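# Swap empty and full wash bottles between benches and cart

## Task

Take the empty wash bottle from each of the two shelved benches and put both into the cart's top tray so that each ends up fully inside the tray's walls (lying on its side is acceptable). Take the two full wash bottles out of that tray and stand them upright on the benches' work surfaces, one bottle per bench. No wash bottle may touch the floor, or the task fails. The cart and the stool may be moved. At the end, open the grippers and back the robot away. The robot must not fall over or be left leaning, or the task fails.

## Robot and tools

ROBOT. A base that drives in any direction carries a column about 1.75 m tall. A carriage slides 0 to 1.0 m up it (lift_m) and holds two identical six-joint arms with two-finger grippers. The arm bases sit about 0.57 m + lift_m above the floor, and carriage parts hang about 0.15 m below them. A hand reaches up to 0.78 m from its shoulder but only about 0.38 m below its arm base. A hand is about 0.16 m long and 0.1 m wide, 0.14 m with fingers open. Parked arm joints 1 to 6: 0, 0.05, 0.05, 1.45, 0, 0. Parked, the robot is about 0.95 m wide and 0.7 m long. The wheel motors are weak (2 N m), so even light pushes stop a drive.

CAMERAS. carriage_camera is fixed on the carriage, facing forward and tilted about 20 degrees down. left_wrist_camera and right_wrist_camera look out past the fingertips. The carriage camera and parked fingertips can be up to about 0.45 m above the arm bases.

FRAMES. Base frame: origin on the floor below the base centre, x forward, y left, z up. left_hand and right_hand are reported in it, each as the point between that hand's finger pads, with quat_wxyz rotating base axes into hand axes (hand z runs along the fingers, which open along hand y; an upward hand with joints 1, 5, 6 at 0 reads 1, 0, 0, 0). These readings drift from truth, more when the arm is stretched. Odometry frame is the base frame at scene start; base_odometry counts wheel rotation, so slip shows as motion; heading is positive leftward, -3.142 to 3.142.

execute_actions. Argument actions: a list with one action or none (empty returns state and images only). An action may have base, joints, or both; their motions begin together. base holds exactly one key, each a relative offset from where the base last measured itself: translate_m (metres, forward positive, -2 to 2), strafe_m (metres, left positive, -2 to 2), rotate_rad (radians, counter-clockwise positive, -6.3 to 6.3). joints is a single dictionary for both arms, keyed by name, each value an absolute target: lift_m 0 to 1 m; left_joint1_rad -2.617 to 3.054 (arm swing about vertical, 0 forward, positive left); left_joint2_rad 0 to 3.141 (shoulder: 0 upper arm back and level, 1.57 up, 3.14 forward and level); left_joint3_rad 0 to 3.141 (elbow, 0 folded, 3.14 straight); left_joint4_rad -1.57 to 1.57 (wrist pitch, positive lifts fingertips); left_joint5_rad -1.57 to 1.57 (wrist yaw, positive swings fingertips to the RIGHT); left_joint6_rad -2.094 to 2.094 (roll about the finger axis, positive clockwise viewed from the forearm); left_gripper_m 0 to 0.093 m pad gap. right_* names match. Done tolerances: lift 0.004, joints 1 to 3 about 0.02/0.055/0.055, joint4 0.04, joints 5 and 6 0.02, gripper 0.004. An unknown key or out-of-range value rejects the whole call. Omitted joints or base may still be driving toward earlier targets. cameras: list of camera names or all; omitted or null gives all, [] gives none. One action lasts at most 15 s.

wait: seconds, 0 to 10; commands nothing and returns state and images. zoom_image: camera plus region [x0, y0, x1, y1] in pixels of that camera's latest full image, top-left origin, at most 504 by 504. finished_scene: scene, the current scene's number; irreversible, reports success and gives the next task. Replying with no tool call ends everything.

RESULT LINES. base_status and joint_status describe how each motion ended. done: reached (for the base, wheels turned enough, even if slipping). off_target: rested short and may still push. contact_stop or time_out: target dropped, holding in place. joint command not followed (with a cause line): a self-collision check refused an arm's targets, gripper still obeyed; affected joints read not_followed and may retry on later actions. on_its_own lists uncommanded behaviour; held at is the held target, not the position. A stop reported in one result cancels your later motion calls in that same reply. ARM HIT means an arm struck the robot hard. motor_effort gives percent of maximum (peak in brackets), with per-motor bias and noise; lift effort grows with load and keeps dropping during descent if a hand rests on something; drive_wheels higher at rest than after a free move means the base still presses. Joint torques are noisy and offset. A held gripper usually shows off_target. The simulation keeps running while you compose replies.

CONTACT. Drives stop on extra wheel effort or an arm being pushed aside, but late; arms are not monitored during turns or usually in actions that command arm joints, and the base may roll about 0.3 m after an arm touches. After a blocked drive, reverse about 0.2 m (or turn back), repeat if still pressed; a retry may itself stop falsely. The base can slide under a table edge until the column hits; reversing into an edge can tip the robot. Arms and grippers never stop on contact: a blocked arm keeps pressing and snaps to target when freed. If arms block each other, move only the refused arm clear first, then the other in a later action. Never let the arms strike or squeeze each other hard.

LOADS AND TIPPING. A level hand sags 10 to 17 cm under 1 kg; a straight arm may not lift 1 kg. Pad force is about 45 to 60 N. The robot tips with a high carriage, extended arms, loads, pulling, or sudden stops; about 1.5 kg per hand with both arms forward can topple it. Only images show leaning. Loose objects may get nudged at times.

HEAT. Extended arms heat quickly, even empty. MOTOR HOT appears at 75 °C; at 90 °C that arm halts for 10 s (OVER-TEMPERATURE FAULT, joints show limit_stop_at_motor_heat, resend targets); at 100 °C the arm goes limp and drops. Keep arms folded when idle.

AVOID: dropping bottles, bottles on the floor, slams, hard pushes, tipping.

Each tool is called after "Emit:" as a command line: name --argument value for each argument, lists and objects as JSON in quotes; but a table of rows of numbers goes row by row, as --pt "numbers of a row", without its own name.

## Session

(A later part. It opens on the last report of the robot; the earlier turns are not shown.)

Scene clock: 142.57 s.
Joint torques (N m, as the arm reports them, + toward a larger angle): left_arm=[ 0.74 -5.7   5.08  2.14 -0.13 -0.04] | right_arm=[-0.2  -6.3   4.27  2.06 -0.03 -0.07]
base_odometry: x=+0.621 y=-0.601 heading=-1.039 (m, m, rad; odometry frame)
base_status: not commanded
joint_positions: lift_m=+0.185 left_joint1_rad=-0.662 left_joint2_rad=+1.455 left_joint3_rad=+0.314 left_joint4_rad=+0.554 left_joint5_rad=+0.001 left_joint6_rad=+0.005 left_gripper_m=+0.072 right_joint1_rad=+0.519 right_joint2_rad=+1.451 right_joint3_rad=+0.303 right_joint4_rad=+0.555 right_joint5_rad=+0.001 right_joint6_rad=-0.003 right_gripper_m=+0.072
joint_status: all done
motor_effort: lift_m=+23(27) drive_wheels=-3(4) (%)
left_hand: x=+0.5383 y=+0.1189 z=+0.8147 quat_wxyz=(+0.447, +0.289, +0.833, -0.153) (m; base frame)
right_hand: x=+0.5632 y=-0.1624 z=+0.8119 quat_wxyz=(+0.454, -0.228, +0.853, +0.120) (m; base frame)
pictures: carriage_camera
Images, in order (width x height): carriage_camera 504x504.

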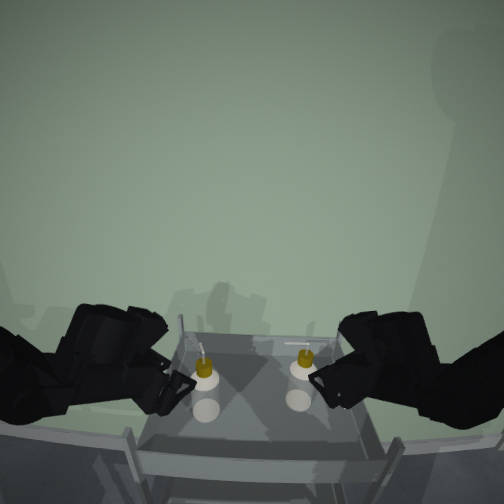

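Emit:
execute_actions --actions '[{"base":{"translate_m":-0.4},"joints":{"lift_m":0.28}}]' --cameras '["carriage_camera"]'

Emit:
execute_actions --actions '[{"joints":{"left_joint1_rad":0.6,"left_joint4_rad":0.9,"left_joint5_rad":-0.9,"right_joint1_rad":-0.6,"right_joint4_rad":0.9,"right_joint5_rad":0.9}}]'

Scene clock: 146.30 s.
Joint torques (N m, as the arm reports them, + toward a larger angle): left_arm=[ 0.71 -5.58  5.03  2.15 -0.12 -0.04] | right_arm=[-0.18 -6.19  4.22  2.1  -0.02 -0.07]
base_odometry: x=+0.418 y=-0.256 heading=-1.040 (m, m, rad; odometry frame)
base_status: done
joint_positions: lift_m=+0.280 left_joint1_rad=-0.662 left_joint2_rad=+1.455 left_joint3_rad=+0.314 left_joint4_rad=+0.556 left_joint5_rad=+0.000 left_joint6_rad=+0.005 left_gripper_m=+0.072 right_joint1_rad=+0.519 right_joint2_rad=+1.450 right_joint3_rad=+0.303 right_joint4_rad=+0.553 right_joint5_rad=+0.001 right_joint6_rad=-0.003 right_gripper_m=+0.072
joint_status: all done
motor_effort: lift_m=+22(28) drive_wheels=-6(31) (%)
left_hand: x=+0.5386 y=+0.1189 z=+0.9103 quat_wxyz=(+0.448, +0.288, +0.832, -0.153) (m; base frame)
right_hand: x=+0.5630 y=-0.1625 z=+0.9070 quat_wxyz=(+0.453, -0.228, +0.853, +0.120) (m; base frame)
pictures: carriage_camera
Images, in order (width x height): carriage_camera 504x504.

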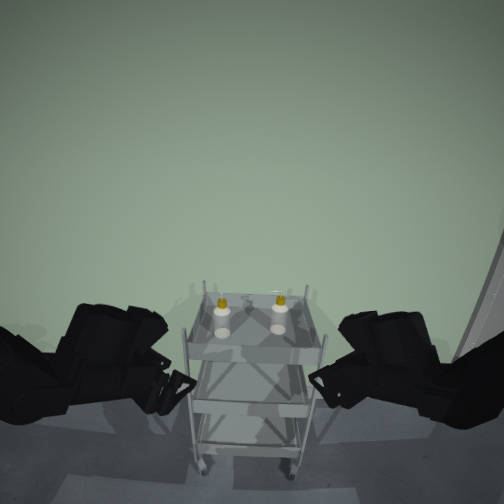

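Scene clock: 147.87 s.
Joint torques (N m, as the arm reports them, + toward a larger angle): left_arm=[ 0.71 -5.51  4.9   2.12 -0.25 -0.06] | right_arm=[-0.77 -6.09  4.16  2.09  0.11 -0.06]
base_odometry: x=+0.418 y=-0.256 heading=-1.040 (m, m, rad; odometry frame)
base_status: not commanded
joint_positions: lift_m=+0.280 left_joint1_rad=+0.597 left_joint2_rad=+1.455 left_joint3_rad=+0.314 left_joint4_rad=+0.908 left_joint5_rad=-0.899 left_joint6_rad=+0.005 left_gripper_m=+0.072 right_joint1_rad=-0.594 right_joint2_rad=+1.450 right_joint3_rad=+0.303 right_joint4_rad=+0.903 right_joint5_rad=+0.897 right_joint6_rad=-0.003 right_gripper_m=+0.072
joint_status: all done
motor_effort: lift_m=+22(22) drive_wheels=-5(7) (%)
left_hand: x=+0.4524 y=+0.6273 z=+1.0042 quat_wxyz=(+0.432, -0.464, +0.597, +0.491) (m; base frame)
right_hand: x=+0.4510 y=-0.6249 z=+1.0008 quat_wxyz=(+0.430, +0.462, +0.602, -0.490) (m; base frame)
pictures: carriage_camera, left_wrist_camera, right_wrist_camera
Images, in order (width x height): carriage_camera 504x504, left_wrist_camera 504x504, right_wrist_camera 504x504.

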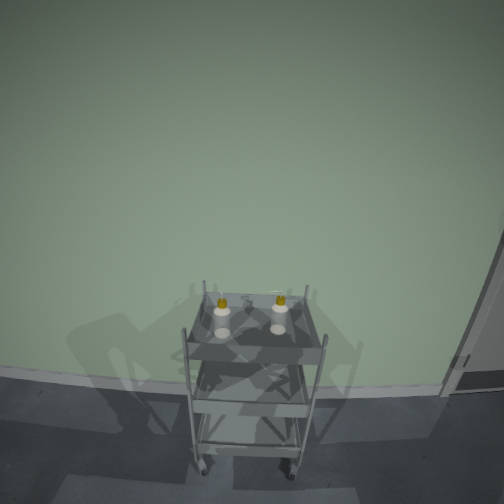

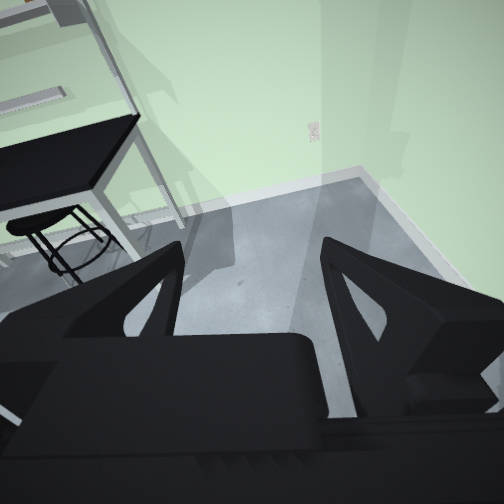

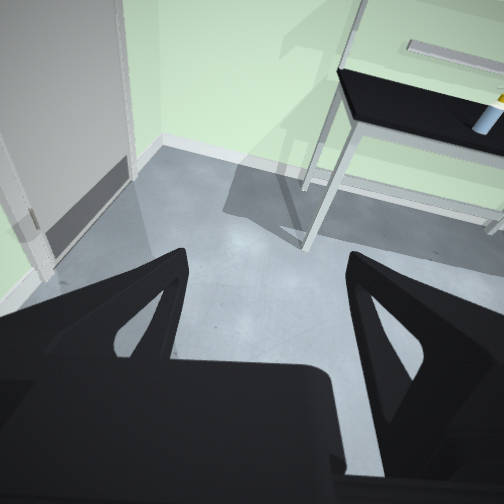

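Emit:
execute_actions --actions '[{"joints":{"left_joint1_rad":1.0}}]' --cameras '["left_wrist_camera"]'

Scene clock: 149.23 s.
Joint torques (N m, as the arm reports them, + toward a larger angle): left_arm=[ 0.83 -5.51  4.91  2.12 -0.23 -0.06] | right_arm=[-0.74 -6.09  4.14  2.12  0.11 -0.06]
base_odometry: x=+0.418 y=-0.256 heading=-1.040 (m, m, rad; odometry frame)
base_status: not commanded
joint_positions: lift_m=+0.280 left_joint1_rad=+0.997 left_joint2_rad=+1.455 left_joint3_rad=+0.314 left_joint4_rad=+0.908 left_joint5_rad=-0.899 left_joint6_rad=+0.005 left_gripper_m=+0.072 right_joint1_rad=-0.594 right_joint2_rad=+1.450 right_joint3_rad=+0.303 right_joint4_rad=+0.903 right_joint5_rad=+0.897 right_joint6_rad=-0.003 right_gripper_m=+0.072
joint_status: all done
motor_effort: lift_m=+22(22) drive_wheels=-6(5) (%)
left_hand: x=+0.3234 y=+0.6785 z=+1.0043 quat_wxyz=(+0.326, -0.573, +0.493, +0.567) (m; base frame)
right_hand: x=+0.4510 y=-0.6249 z=+1.0008 quat_wxyz=(+0.430, +0.462, +0.602, -0.490) (m; base frame)
pictures: left_wrist_camera
Images, in order (width x height): left_wrist_camera 504x504.

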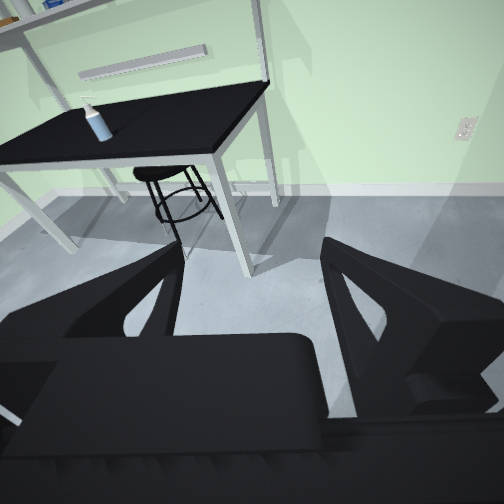

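Both full bottles are standing on the benches, and both empty ones are in the tray.

Emit:
finished_scene --scene 2

The scene is finished: the task was done.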